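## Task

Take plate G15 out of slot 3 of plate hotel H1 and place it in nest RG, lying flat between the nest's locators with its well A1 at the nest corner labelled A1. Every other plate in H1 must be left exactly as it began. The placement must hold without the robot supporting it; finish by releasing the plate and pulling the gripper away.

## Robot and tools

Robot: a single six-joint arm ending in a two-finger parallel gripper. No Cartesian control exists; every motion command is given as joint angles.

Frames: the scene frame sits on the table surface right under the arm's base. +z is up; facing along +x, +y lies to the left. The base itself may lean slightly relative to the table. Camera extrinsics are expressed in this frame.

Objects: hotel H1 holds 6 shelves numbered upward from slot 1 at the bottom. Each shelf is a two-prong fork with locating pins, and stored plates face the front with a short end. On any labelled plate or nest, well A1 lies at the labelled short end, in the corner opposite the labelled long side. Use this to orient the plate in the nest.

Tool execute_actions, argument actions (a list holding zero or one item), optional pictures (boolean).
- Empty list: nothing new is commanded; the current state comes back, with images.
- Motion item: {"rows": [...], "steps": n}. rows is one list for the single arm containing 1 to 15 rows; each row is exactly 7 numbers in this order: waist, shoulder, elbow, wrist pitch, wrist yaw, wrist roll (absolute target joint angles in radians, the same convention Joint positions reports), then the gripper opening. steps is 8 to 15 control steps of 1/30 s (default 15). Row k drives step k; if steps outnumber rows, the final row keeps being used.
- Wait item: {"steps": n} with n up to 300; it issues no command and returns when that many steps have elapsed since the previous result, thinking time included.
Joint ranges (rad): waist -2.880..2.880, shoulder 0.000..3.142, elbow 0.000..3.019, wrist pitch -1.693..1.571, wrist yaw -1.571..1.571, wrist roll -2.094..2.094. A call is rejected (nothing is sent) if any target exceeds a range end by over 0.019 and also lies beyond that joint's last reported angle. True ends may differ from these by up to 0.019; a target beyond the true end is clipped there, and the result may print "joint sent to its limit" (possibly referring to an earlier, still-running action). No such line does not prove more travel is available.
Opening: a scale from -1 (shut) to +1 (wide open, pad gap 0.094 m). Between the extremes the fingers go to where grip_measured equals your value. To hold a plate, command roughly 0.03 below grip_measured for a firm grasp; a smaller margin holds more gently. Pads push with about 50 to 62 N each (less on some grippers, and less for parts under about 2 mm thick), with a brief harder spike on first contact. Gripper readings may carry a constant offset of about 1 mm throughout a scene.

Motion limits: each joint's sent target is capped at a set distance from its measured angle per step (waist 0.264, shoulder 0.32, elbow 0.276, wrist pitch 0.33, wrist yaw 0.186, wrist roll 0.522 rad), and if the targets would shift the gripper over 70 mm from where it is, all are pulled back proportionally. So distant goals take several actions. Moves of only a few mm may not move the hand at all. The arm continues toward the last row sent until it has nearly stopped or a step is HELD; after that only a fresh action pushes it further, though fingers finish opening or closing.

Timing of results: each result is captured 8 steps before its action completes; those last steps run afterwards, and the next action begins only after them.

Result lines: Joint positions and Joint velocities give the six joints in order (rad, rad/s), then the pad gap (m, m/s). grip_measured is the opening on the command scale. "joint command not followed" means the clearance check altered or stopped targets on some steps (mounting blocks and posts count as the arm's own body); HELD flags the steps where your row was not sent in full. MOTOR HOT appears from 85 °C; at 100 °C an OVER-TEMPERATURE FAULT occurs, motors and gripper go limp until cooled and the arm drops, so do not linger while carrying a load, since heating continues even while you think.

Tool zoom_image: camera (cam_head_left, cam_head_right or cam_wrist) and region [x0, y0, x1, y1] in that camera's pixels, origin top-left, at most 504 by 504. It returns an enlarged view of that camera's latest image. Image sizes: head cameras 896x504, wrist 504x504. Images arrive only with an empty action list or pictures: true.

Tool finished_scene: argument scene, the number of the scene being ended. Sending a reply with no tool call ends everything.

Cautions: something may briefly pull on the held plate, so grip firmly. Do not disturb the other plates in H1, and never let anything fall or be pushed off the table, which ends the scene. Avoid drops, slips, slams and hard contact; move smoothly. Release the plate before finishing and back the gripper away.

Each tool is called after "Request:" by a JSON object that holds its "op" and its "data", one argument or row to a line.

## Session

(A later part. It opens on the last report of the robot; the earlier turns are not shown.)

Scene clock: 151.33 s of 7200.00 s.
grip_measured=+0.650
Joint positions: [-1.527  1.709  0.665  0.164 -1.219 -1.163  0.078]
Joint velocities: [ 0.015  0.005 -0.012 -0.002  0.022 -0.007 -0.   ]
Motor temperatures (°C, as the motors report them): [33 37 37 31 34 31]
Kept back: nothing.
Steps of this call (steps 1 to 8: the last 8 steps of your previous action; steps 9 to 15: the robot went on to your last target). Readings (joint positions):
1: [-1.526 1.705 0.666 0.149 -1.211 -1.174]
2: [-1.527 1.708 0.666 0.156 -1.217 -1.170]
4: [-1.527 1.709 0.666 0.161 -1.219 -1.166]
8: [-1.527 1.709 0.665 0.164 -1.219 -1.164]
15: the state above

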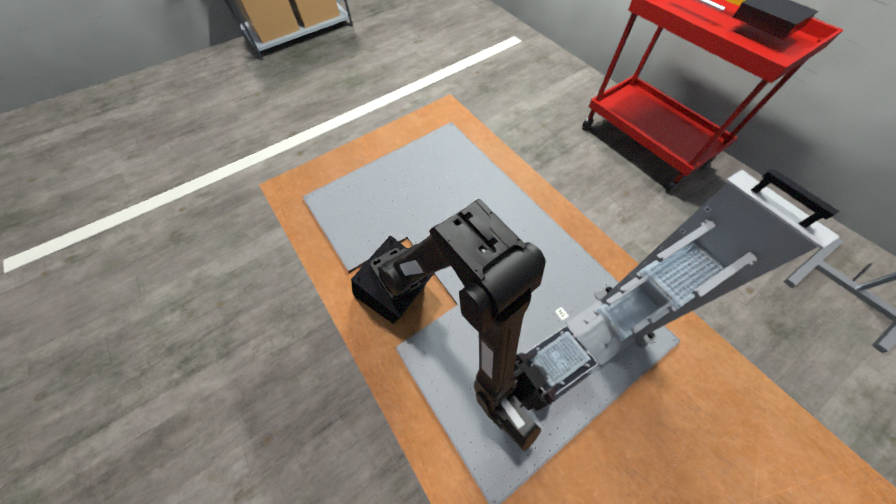

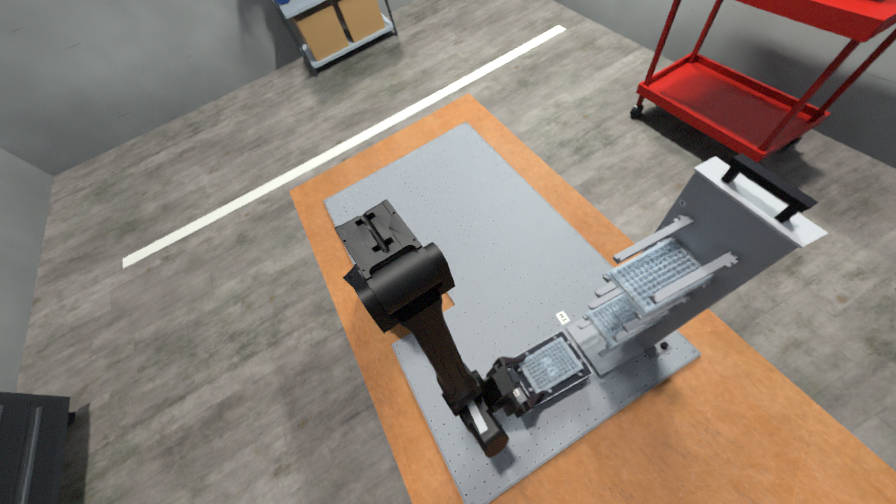

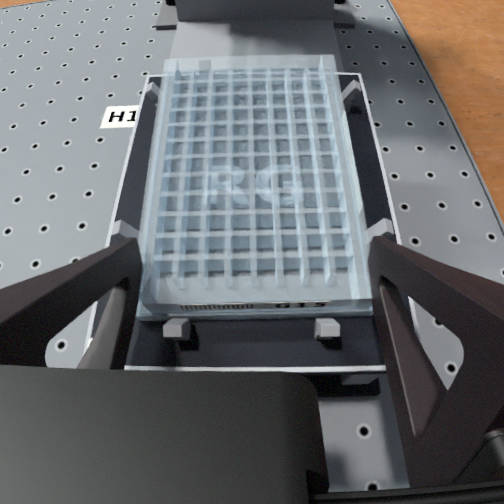

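Request:
{"op": "execute_actions", "data": {
  "actions": [
    {"rows":[[-1.54,1.75,0.658,0.183,-1.21,-1.155,0.62],[-1.54,1.756,0.658,0.189,-1.21,-1.155,0.62],[-1.54,1.762,0.658,0.195,-1.21,-1.155,0.62],[-1.54,1.768,0.658,0.20,-1.21,-1.155,0.62],[-1.54,1.773,0.658,0.205,-1.21,-1.155,0.62]],"steps":13}
  ]
}}

Request:
{"op": "execute_actions", "data": {
  "actions": [
    {"steps":15}
  ],
  "pictures": true
}}

Scene clock: 153.83 s of 7200.00 s.
grip_measured=+0.650
Joint positions: [-1.53   1.719  0.665  0.182 -1.233 -1.157  0.078]
Joint velocities: [-0.005  0.083  0.002  0.144 -0.11   0.095 -0.   ]
Motor temperatures (°C, as the motors report them): [33 37 37 31 34 31]
Steps of this call (steps 1 to 15: the robot went on to your last target; steps 16 to 70: nothing new was sent; steps 71 to 75: the first 5 steps of this action). Readings (joint positions):
71: [-1.527 1.710 0.665 0.166 -1.219 -1.163]
72: [-1.528 1.711 0.665 0.168 -1.221 -1.161]
74: [-1.529 1.716 0.665 0.177 -1.229 -1.159]
75: the state above

Scene clock: 154.33 s of 7200.00 s.
grip_measured=+0.650
Joint positions: [-1.53   1.722  0.664  0.192 -1.239 -1.152  0.078]
Joint velocities: [-0.005  0.005 -0.002 -0.012  0.007  0.051 -0.001]
Motor temperatures (°C, as the motors report them): [33 37 37 31 34 31]
Kept back: nothing.
Steps of this call (steps 1 to 8: the last 8 steps of your previous action; steps 9 to 15: the robot went on to your last target). Readings (joint positions):
1: [-1.530 1.721 0.665 0.186 -1.237 -1.156]
2: [-1.530 1.722 0.665 0.188 -1.238 -1.155]
4: [-1.530 1.722 0.664 0.190 -1.239 -1.153]
8: [-1.530 1.722 0.664 0.192 -1.239 -1.152]
15: the state above
The arm was judged still, so your last target was given up. Only a new action makes it travel on or press farther. Fingers that are still opening or closing keep moving.

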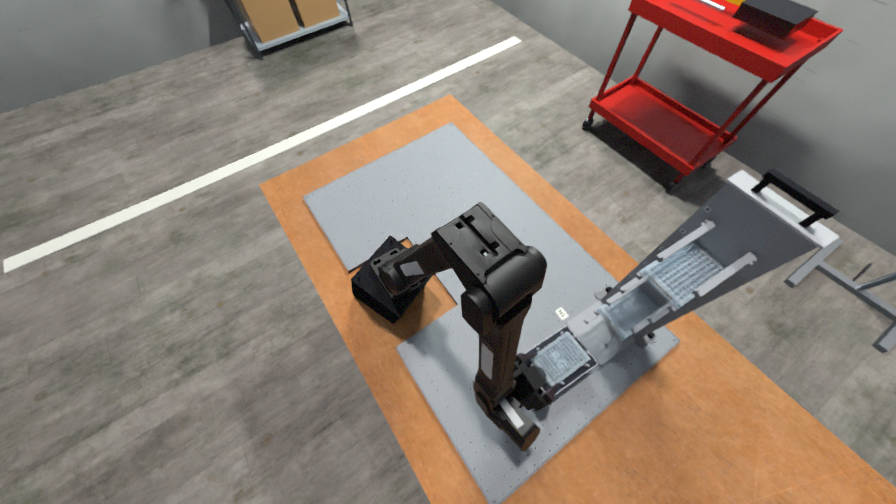

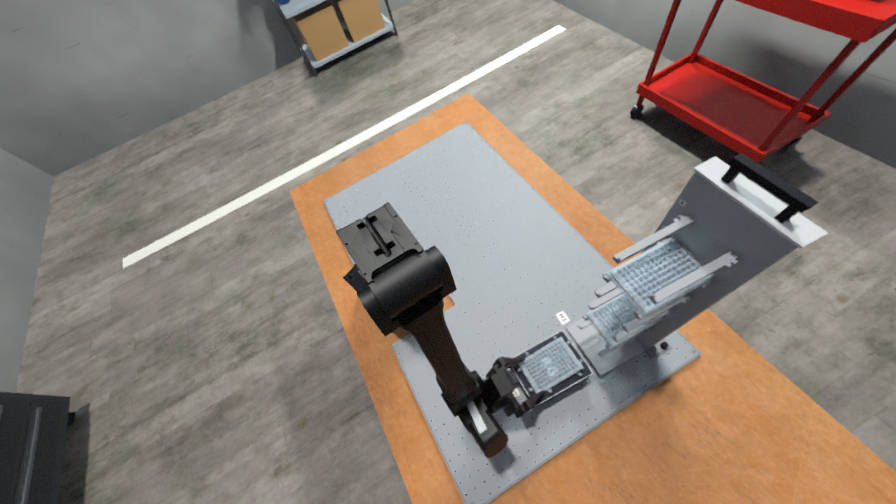

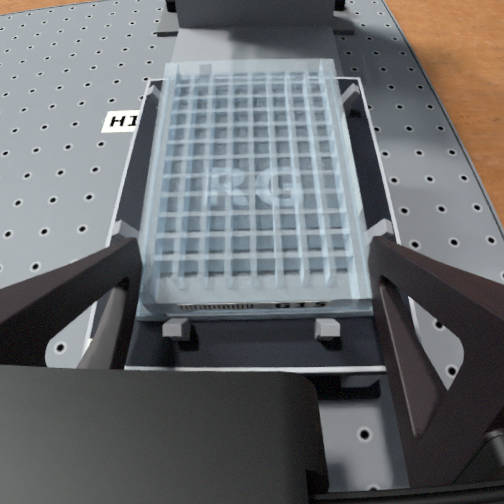

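Request:
{"op": "execute_actions", "data": {
  "actions": [
    {"rows":[[-1.53,1.722,0.664,0.19,-1.225,-1.152,0.62],[-1.53,1.722,0.664,0.19,-1.225,-1.152,0.64],[-1.53,1.722,0.664,0.19,-1.225,-1.152,0.66],[-1.53,1.722,0.664,0.19,-1.225,-1.152,0.69],[-1.53,1.722,0.664,0.19,-1.225,-1.152,0.72],[-1.53,1.722,0.664,0.19,-1.225,-1.152,0.75],[-1.53,1.722,0.664,0.19,-1.225,-1.152,0.78]],"steps":15}
  ]
}}

Request:
{"op": "execute_actions", "data": {
  "actions": [
    {"steps":15}
  ],
  "pictures": true
}}

Scene clock: 155.13 s of 7200.00 s.
grip_measured=+0.767
Joint positions: [-1.53   1.721  0.664  0.192 -1.237 -1.151  0.083]
Joint velocities: [ 0.005 -0.005  0.007 -0.022  0.154  0.051  0.023]
Motor temperatures (°C, as the motors report them): [33 37 37 31 34 31]
Steps of this call (steps 1 to 17: nothing new was sent; steps 18 to 24: the first 7 steps of this action). Readings (joint positions):
18: [-1.530 1.721 0.664 0.192 -1.240 -1.151]
19: [-1.530 1.721 0.664 0.192 -1.239 -1.151]
21: [-1.530 1.721 0.664 0.192 -1.239 -1.151]
24: the state above

Scene clock: 155.63 s of 7200.00 s.
grip_measured=+0.779
Joint positions: [-1.53   1.721  0.664  0.192 -1.232 -1.151  0.084]
Joint velocities: [-0.005 -0.015 -0.007  0.007 -0.037  0.007 -0.   ]
Motor temperatures (°C, as the motors report them): [33 37 36 31 34 31]
Kept back: nothing.
Steps of this call (steps 1 to 8: the last 8 steps of your previous action; steps 9 to 15: the robot went on to your last target). Readings (joint positions):
1: [-1.530 1.721 0.664 0.192 -1.234 -1.151]
2: [-1.530 1.721 0.664 0.192 -1.232 -1.151]
4: [-1.530 1.721 0.664 0.192 -1.232 -1.151]
8: [-1.530 1.721 0.664 0.192 -1.232 -1.151]
15: the state above
The arm was judged still, so your last target was given up. Only a new action makes it travel on or press farther. Fingers that are still opening or closing keep moving.

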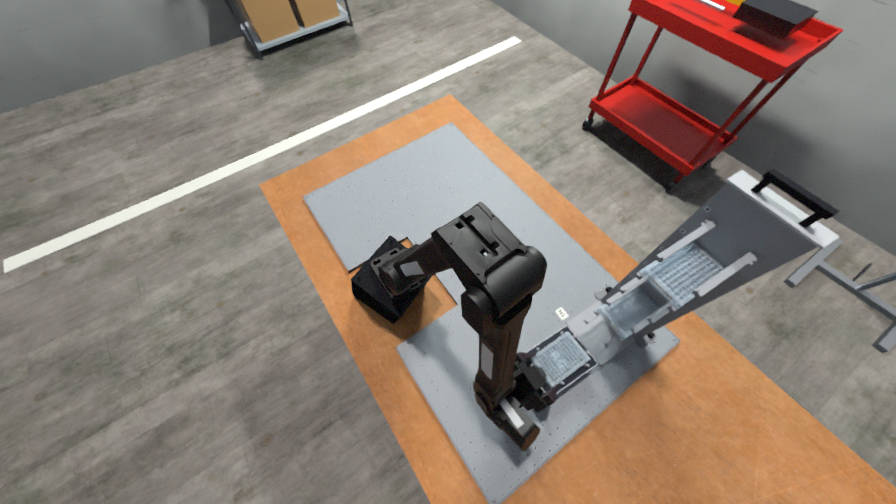

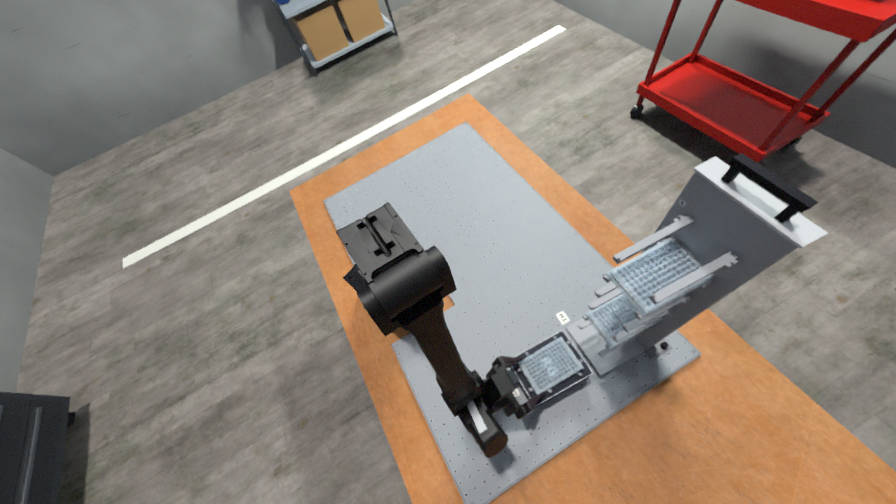

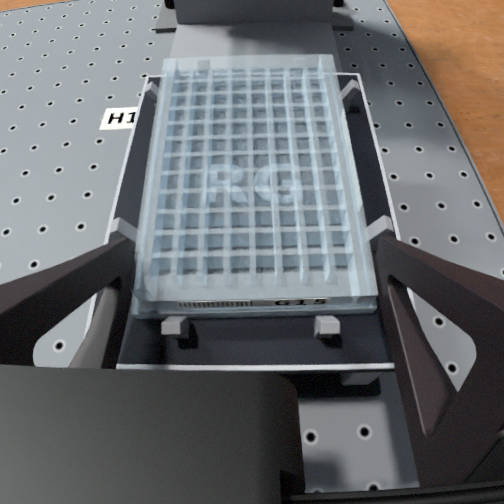

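Request:
{"op": "execute_actions", "data": {
  "actions": [
    {"rows":[[-1.53,1.722,0.664,0.19,-1.225,-1.152,0.85],[-1.53,1.722,0.664,0.19,-1.225,-1.152,0.92],[-1.53,1.71,0.664,0.18,-1.222,-1.152,1],[-1.53,1.69,0.664,0.16,-1.219,-1.152,1],[-1.53,1.67,0.664,0.14,-1.216,-1.152,1],[-1.53,1.65,0.664,0.12,-1.213,-1.152,1],[-1.53,1.63,0.664,0.10,-1.21,-1.152,1],[-1.53,1.61,0.664,0.08,-1.207,-1.152,1],[-1.53,1.59,0.664,0.06,-1.204,-1.152,1],[-1.53,1.57,0.664,0.04,-1.2,-1.152,1],[-1.53,1.55,0.664,0.02,-1.2,-1.152,1],[-1.53,1.53,0.664,0.0,-1.2,-1.152,1],[-1.53,1.51,0.664,-0.02,-1.2,-1.152,1],[-1.53,1.49,0.664,-0.04,-1.2,-1.152,1],[-1.53,1.48,0.664,-0.05,-1.2,-1.152,1]],"steps":15}
  ]
}}

Request:
{"op": "execute_actions", "data": {
  "actions": [
    {"steps":16}
  ],
  "pictures": true
}}

Scene clock: 156.40 s of 7200.00 s.
grip_measured=+1.000
Joint positions: [-1.53   1.695  0.664  0.142 -1.213 -1.151  0.094]
Joint velocities: [-0.024 -0.435 -0.007 -0.53   0.051  0.051  0.   ]
Motor temperatures (°C, as the motors report them): [33 37 36 31 34 31]
Steps of this call (steps 1 to 16: nothing new was sent; steps 17 to 23: the first 7 steps of this action). Readings (joint positions):
17: [-1.530 1.721 0.664 0.192 -1.230 -1.151]
18: [-1.530 1.721 0.664 0.192 -1.228 -1.151]
20: [-1.530 1.720 0.664 0.187 -1.223 -1.151]
23: the state above

Scene clock: 156.93 s of 7200.00 s.
grip_measured=+1.000
Joint positions: [-1.53   1.464  0.664 -0.039 -1.202 -1.151  0.094]
Joint velocities: [-0.005 -0.015  0.012  0.007 -0.051  0.022  0.   ]
Motor temperatures (°C, as the motors report them): [33 37 36 31 34 31]
Kept back: nothing.
Steps of this call (steps 1 to 8: the last 8 steps of your previous action; steps 9 to 16: the robot went on to your last target). Readings (joint positions):
1: [-1.530 1.679 0.664 0.124 -1.210 -1.151]
2: [-1.530 1.659 0.664 0.105 -1.208 -1.151]
4: [-1.530 1.610 0.664 0.067 -1.203 -1.151]
8: [-1.530 1.511 0.664 -0.008 -1.202 -1.151]
16: the state above

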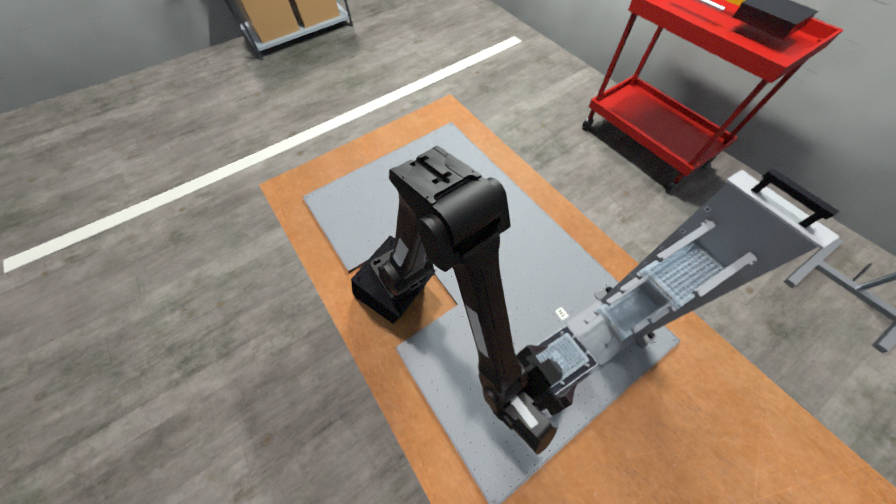

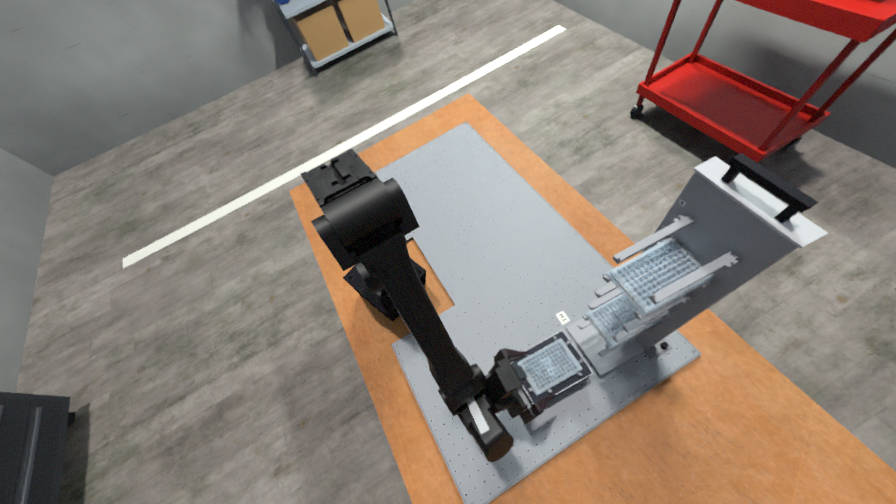

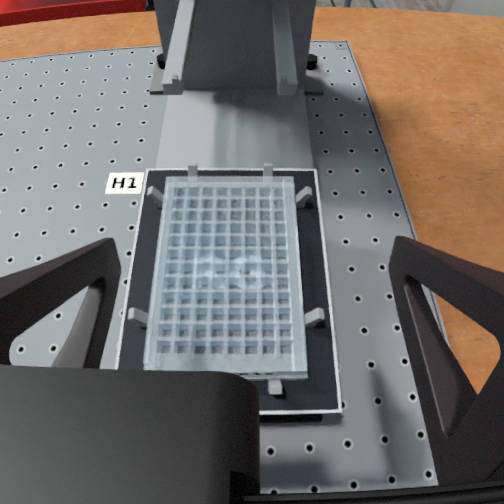

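Request:
{"op": "zoom_image", "data": {
  "camera": "cam_wrist",
  "region": [100,150,360,420]
}}

Region (100, 150, 360, 420) of cam_wrist's 504x504 image, scaled by 1.867, with more detail than that image has; it fills the left 485 columns of this view, and the rest is white.

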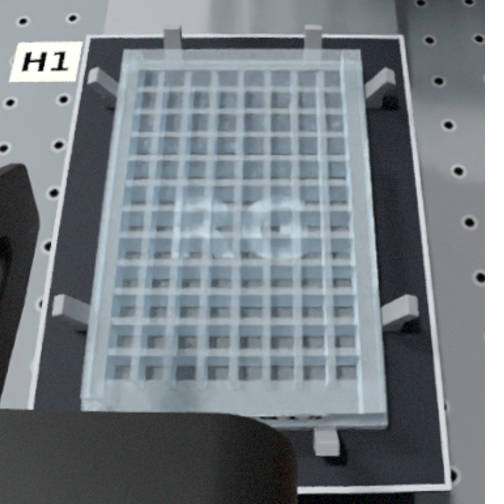

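Request:
{"op": "execute_actions", "data": {
  "actions": [
    {"rows":[[-1.53,1.42,0.65,-0.04,-1.14,-1.1,1],[-1.53,1.36,0.63,0.0,-1.07,-1.03,1],[-1.53,1.30,0.61,0.06,-1.0,-0.96,1],[-1.53,1.24,0.59,0.12,-0.93,-0.89,1],[-1.53,1.18,0.57,0.18,-0.86,-0.82,1],[-1.53,1.12,0.55,0.24,-0.79,-0.75,1],[-1.53,1.06,0.53,0.30,-0.72,-0.68,1],[-1.53,1.0,0.51,0.36,-0.65,-0.61,1],[-1.53,0.95,0.49,0.42,-0.58,-0.54,1],[-1.53,0.90,0.47,0.48,-0.51,-0.47,1],[-1.53,0.86,0.45,0.53,-0.45,-0.41,1],[-1.53,0.83,0.44,0.57,-0.40,-0.36,1],[-1.53,0.81,0.43,0.60,-0.36,-0.32,1],[-1.53,0.80,0.42,0.62,-0.33,-0.30,1],[-1.53,0.80,0.42,0.62,-0.33,-0.30,1]],"steps":15}
  ]
}}

Request:
{"op": "execute_actions", "data": {
  "actions": [
    {"steps":25}
  ],
  "pictures": true
}}

Scene clock: 159.53 s of 7200.00 s.
grip_measured=+1.000
Joint positions: [-1.53   1.231  0.558  0.155 -0.79  -0.928  0.094]
Joint velocities: [-0.005 -1.841 -0.466  1.341  1.341  1.223  0.   ]
Motor temperatures (°C, as the motors report them): [33 37 36 31 34 31]
Steps of this call (steps 1 to 15: the robot went on to your last target; steps 16 to 71: nothing new was sent; steps 72 to 78: the first 7 steps of this action). Readings (joint positions):
72: [-1.530 1.461 0.663 -0.039 -1.172 -1.144]
73: [-1.530 1.451 0.657 -0.033 -1.116 -1.126]
75: [-1.530 1.395 0.623 0.022 -0.981 -1.060]
78: the state above

Scene clock: 160.37 s of 7200.00 s.
grip_measured=+1.000
Joint positions: [-1.53   0.798  0.421  0.612 -0.332 -0.314  0.094]
Joint velocities: [-0.015 -0.005 -0.017  0.007 -0.037  0.037  0.   ]
Motor temperatures (°C, as the motors report them): [33 37 36 31 34 31]
Kept back: nothing.
Steps of this call (steps 1 to 8: the last 8 steps of your previous action; steps 9 to 25: the robot went on to your last target). Readings (joint positions):
1: [-1.530 1.167 0.543 0.204 -0.727 -0.880]
2: [-1.530 1.102 0.530 0.259 -0.658 -0.827]
4: [-1.530 0.973 0.501 0.386 -0.509 -0.702]
8: [-1.530 0.770 0.457 0.577 -0.342 -0.480]
25: the state above

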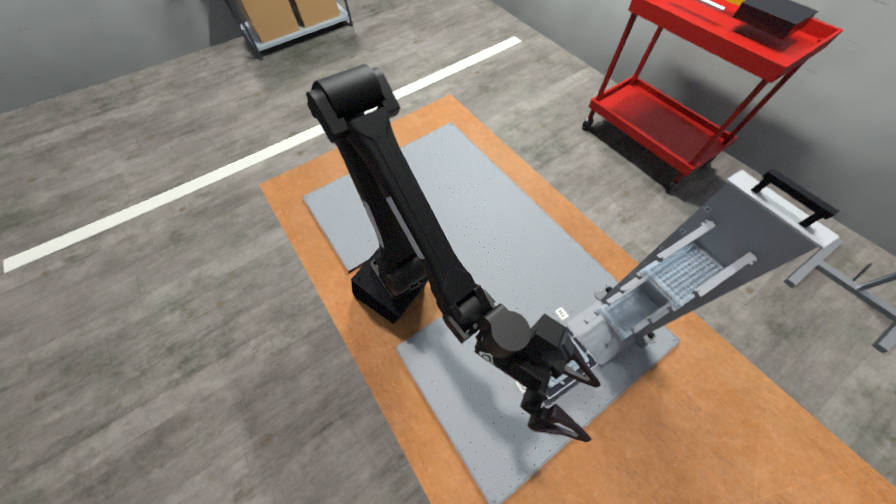

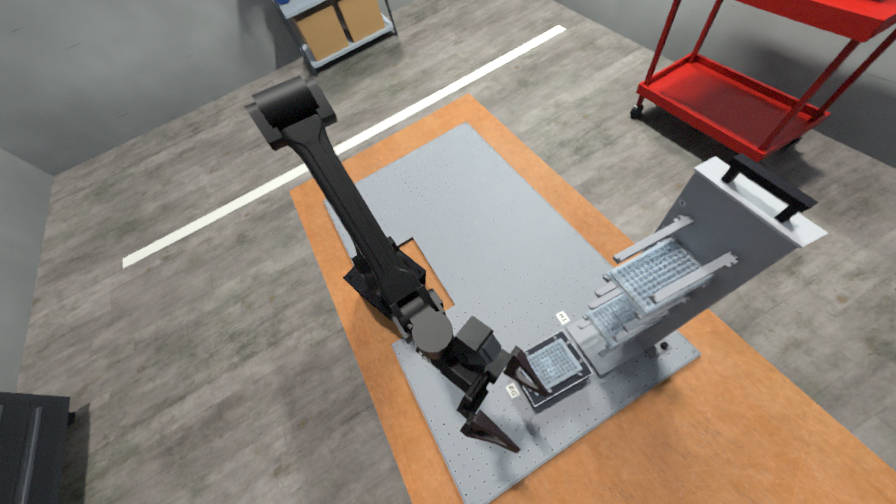

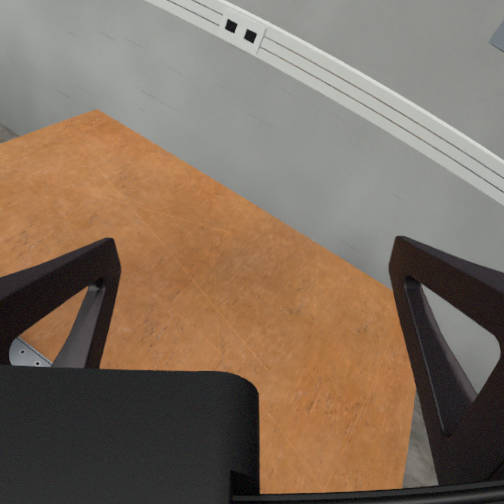

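Request:
{"op": "execute_actions", "data": {
  "actions": [
    {"rows":[[-1.6,0.78,0.42,0.62,-0.33,-0.30,1],[-1.68,0.76,0.42,0.62,-0.33,-0.30,1],[-1.76,0.74,0.42,0.62,-0.33,-0.30,1],[-1.84,0.72,0.42,0.62,-0.33,-0.30,1],[-1.92,0.70,0.42,0.62,-0.33,-0.30,1],[-2.0,0.68,0.42,0.62,-0.33,-0.30,1],[-2.07,0.66,0.42,0.62,-0.33,-0.30,1],[-2.12,0.65,0.42,0.62,-0.33,-0.30,1],[-2.15,0.65,0.42,0.62,-0.33,-0.30,1]],"steps":12}
  ]
}}

Request:
{"op": "execute_actions", "data": {
  "actions": [
    {"steps":15}
  ],
  "pictures": true
}}

Request:
{"op": "zoom_image", "data": {
  "camera": "cam_head_right",
  "region": [480,310,620,430]
}}

Request:
{"op": "zoom_image", "data": {
  "camera": "cam_head_left",
  "region": [490,300,630,420]
}}

Scene clock: 161.17 s of 7200.00 s.
grip_measured=+1.000
Joint positions: [-1.652  0.779  0.421  0.612 -0.336 -0.31   0.094]
Joint velocities: [-1.89  -0.347  0.007 -0.002  0.022  0.022  0.   ]
Motor temperatures (°C, as the motors report them): [33 37 37 31 34 31]
Steps of this call (steps 1 to 20: the robot went on to your last target; steps 21 to 24: the first 4 steps of this action). Readings (joint positions):
21: [-1.535 0.798 0.421 0.612 -0.333 -0.310]
22: [-1.554 0.795 0.421 0.612 -0.335 -0.310]
24: the state above

Scene clock: 161.67 s of 7200.00 s.
grip_measured=+1.000
Joint positions: [-2.162  0.641  0.421  0.612 -0.328 -0.308  0.094]
Joint velocities: [ 0.015  0.015  0.002 -0.012 -0.007  0.022  0.   ]
Motor temperatures (°C, as the motors report them): [33 37 37 31 34 31]
Kept back: nothing.
Steps of this call (steps 1 to 8: the last 8 steps of your previous action; steps 9 to 15: the robot went on to your last target). Readings (joint positions):
1: [-1.722 0.766 0.421 0.612 -0.336 -0.310]
2: [-1.797 0.750 0.421 0.612 -0.334 -0.310]
4: [-1.955 0.712 0.421 0.612 -0.331 -0.310]
8: [-2.176 0.648 0.421 0.612 -0.324 -0.309]
15: the state above

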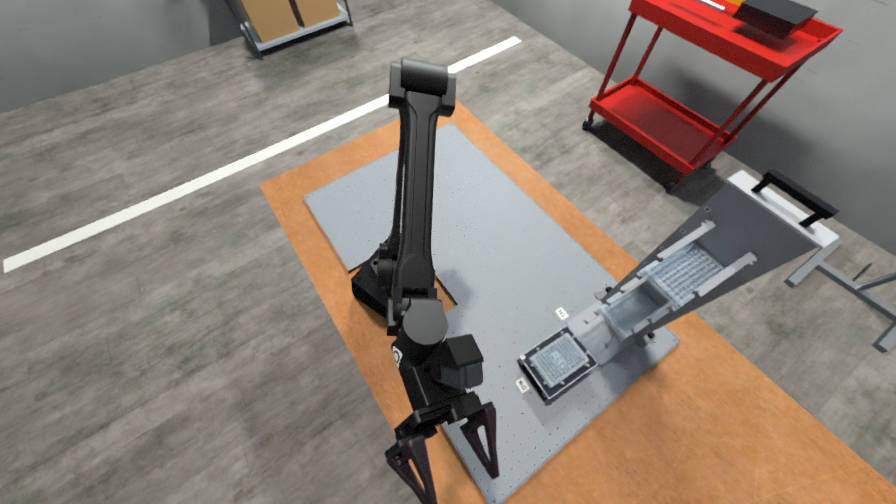

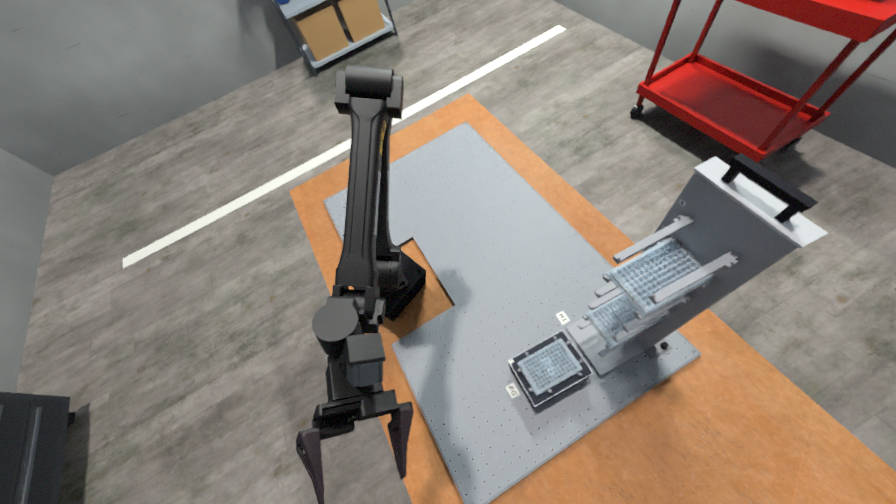

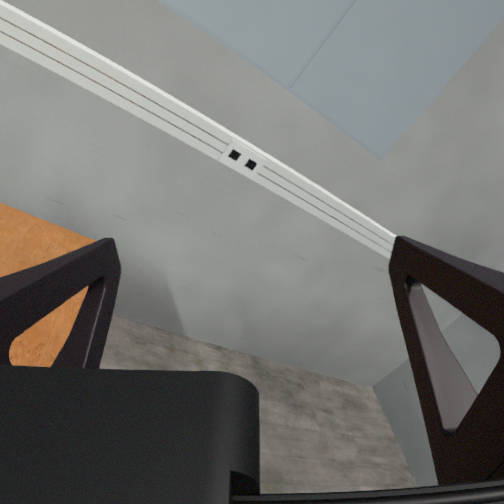

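Region (480, 310, 620, 430) of cam_head_right's 896x504 image, scaled by 3.600, with more detail than that image has; it fills the top 432 rows of this view, and the rest is white.

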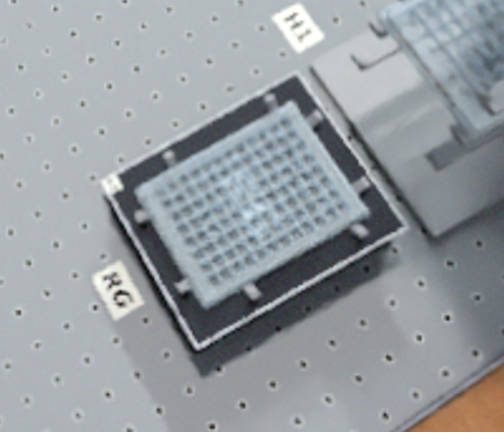

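Region (490, 300, 630, 420) of cam_head_left's 896x504 image, scaled by 3.600, with more detail than that image has; it fills the top 432 rows of this view, and the rest is white.

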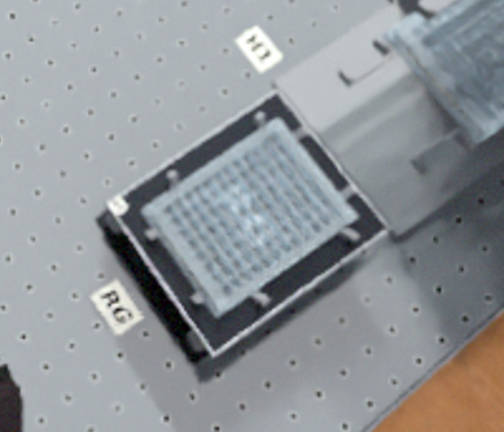

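Request:
{"op": "finished_scene", "data": {
  "scene": 1
}}

The scene is finished: the task was done.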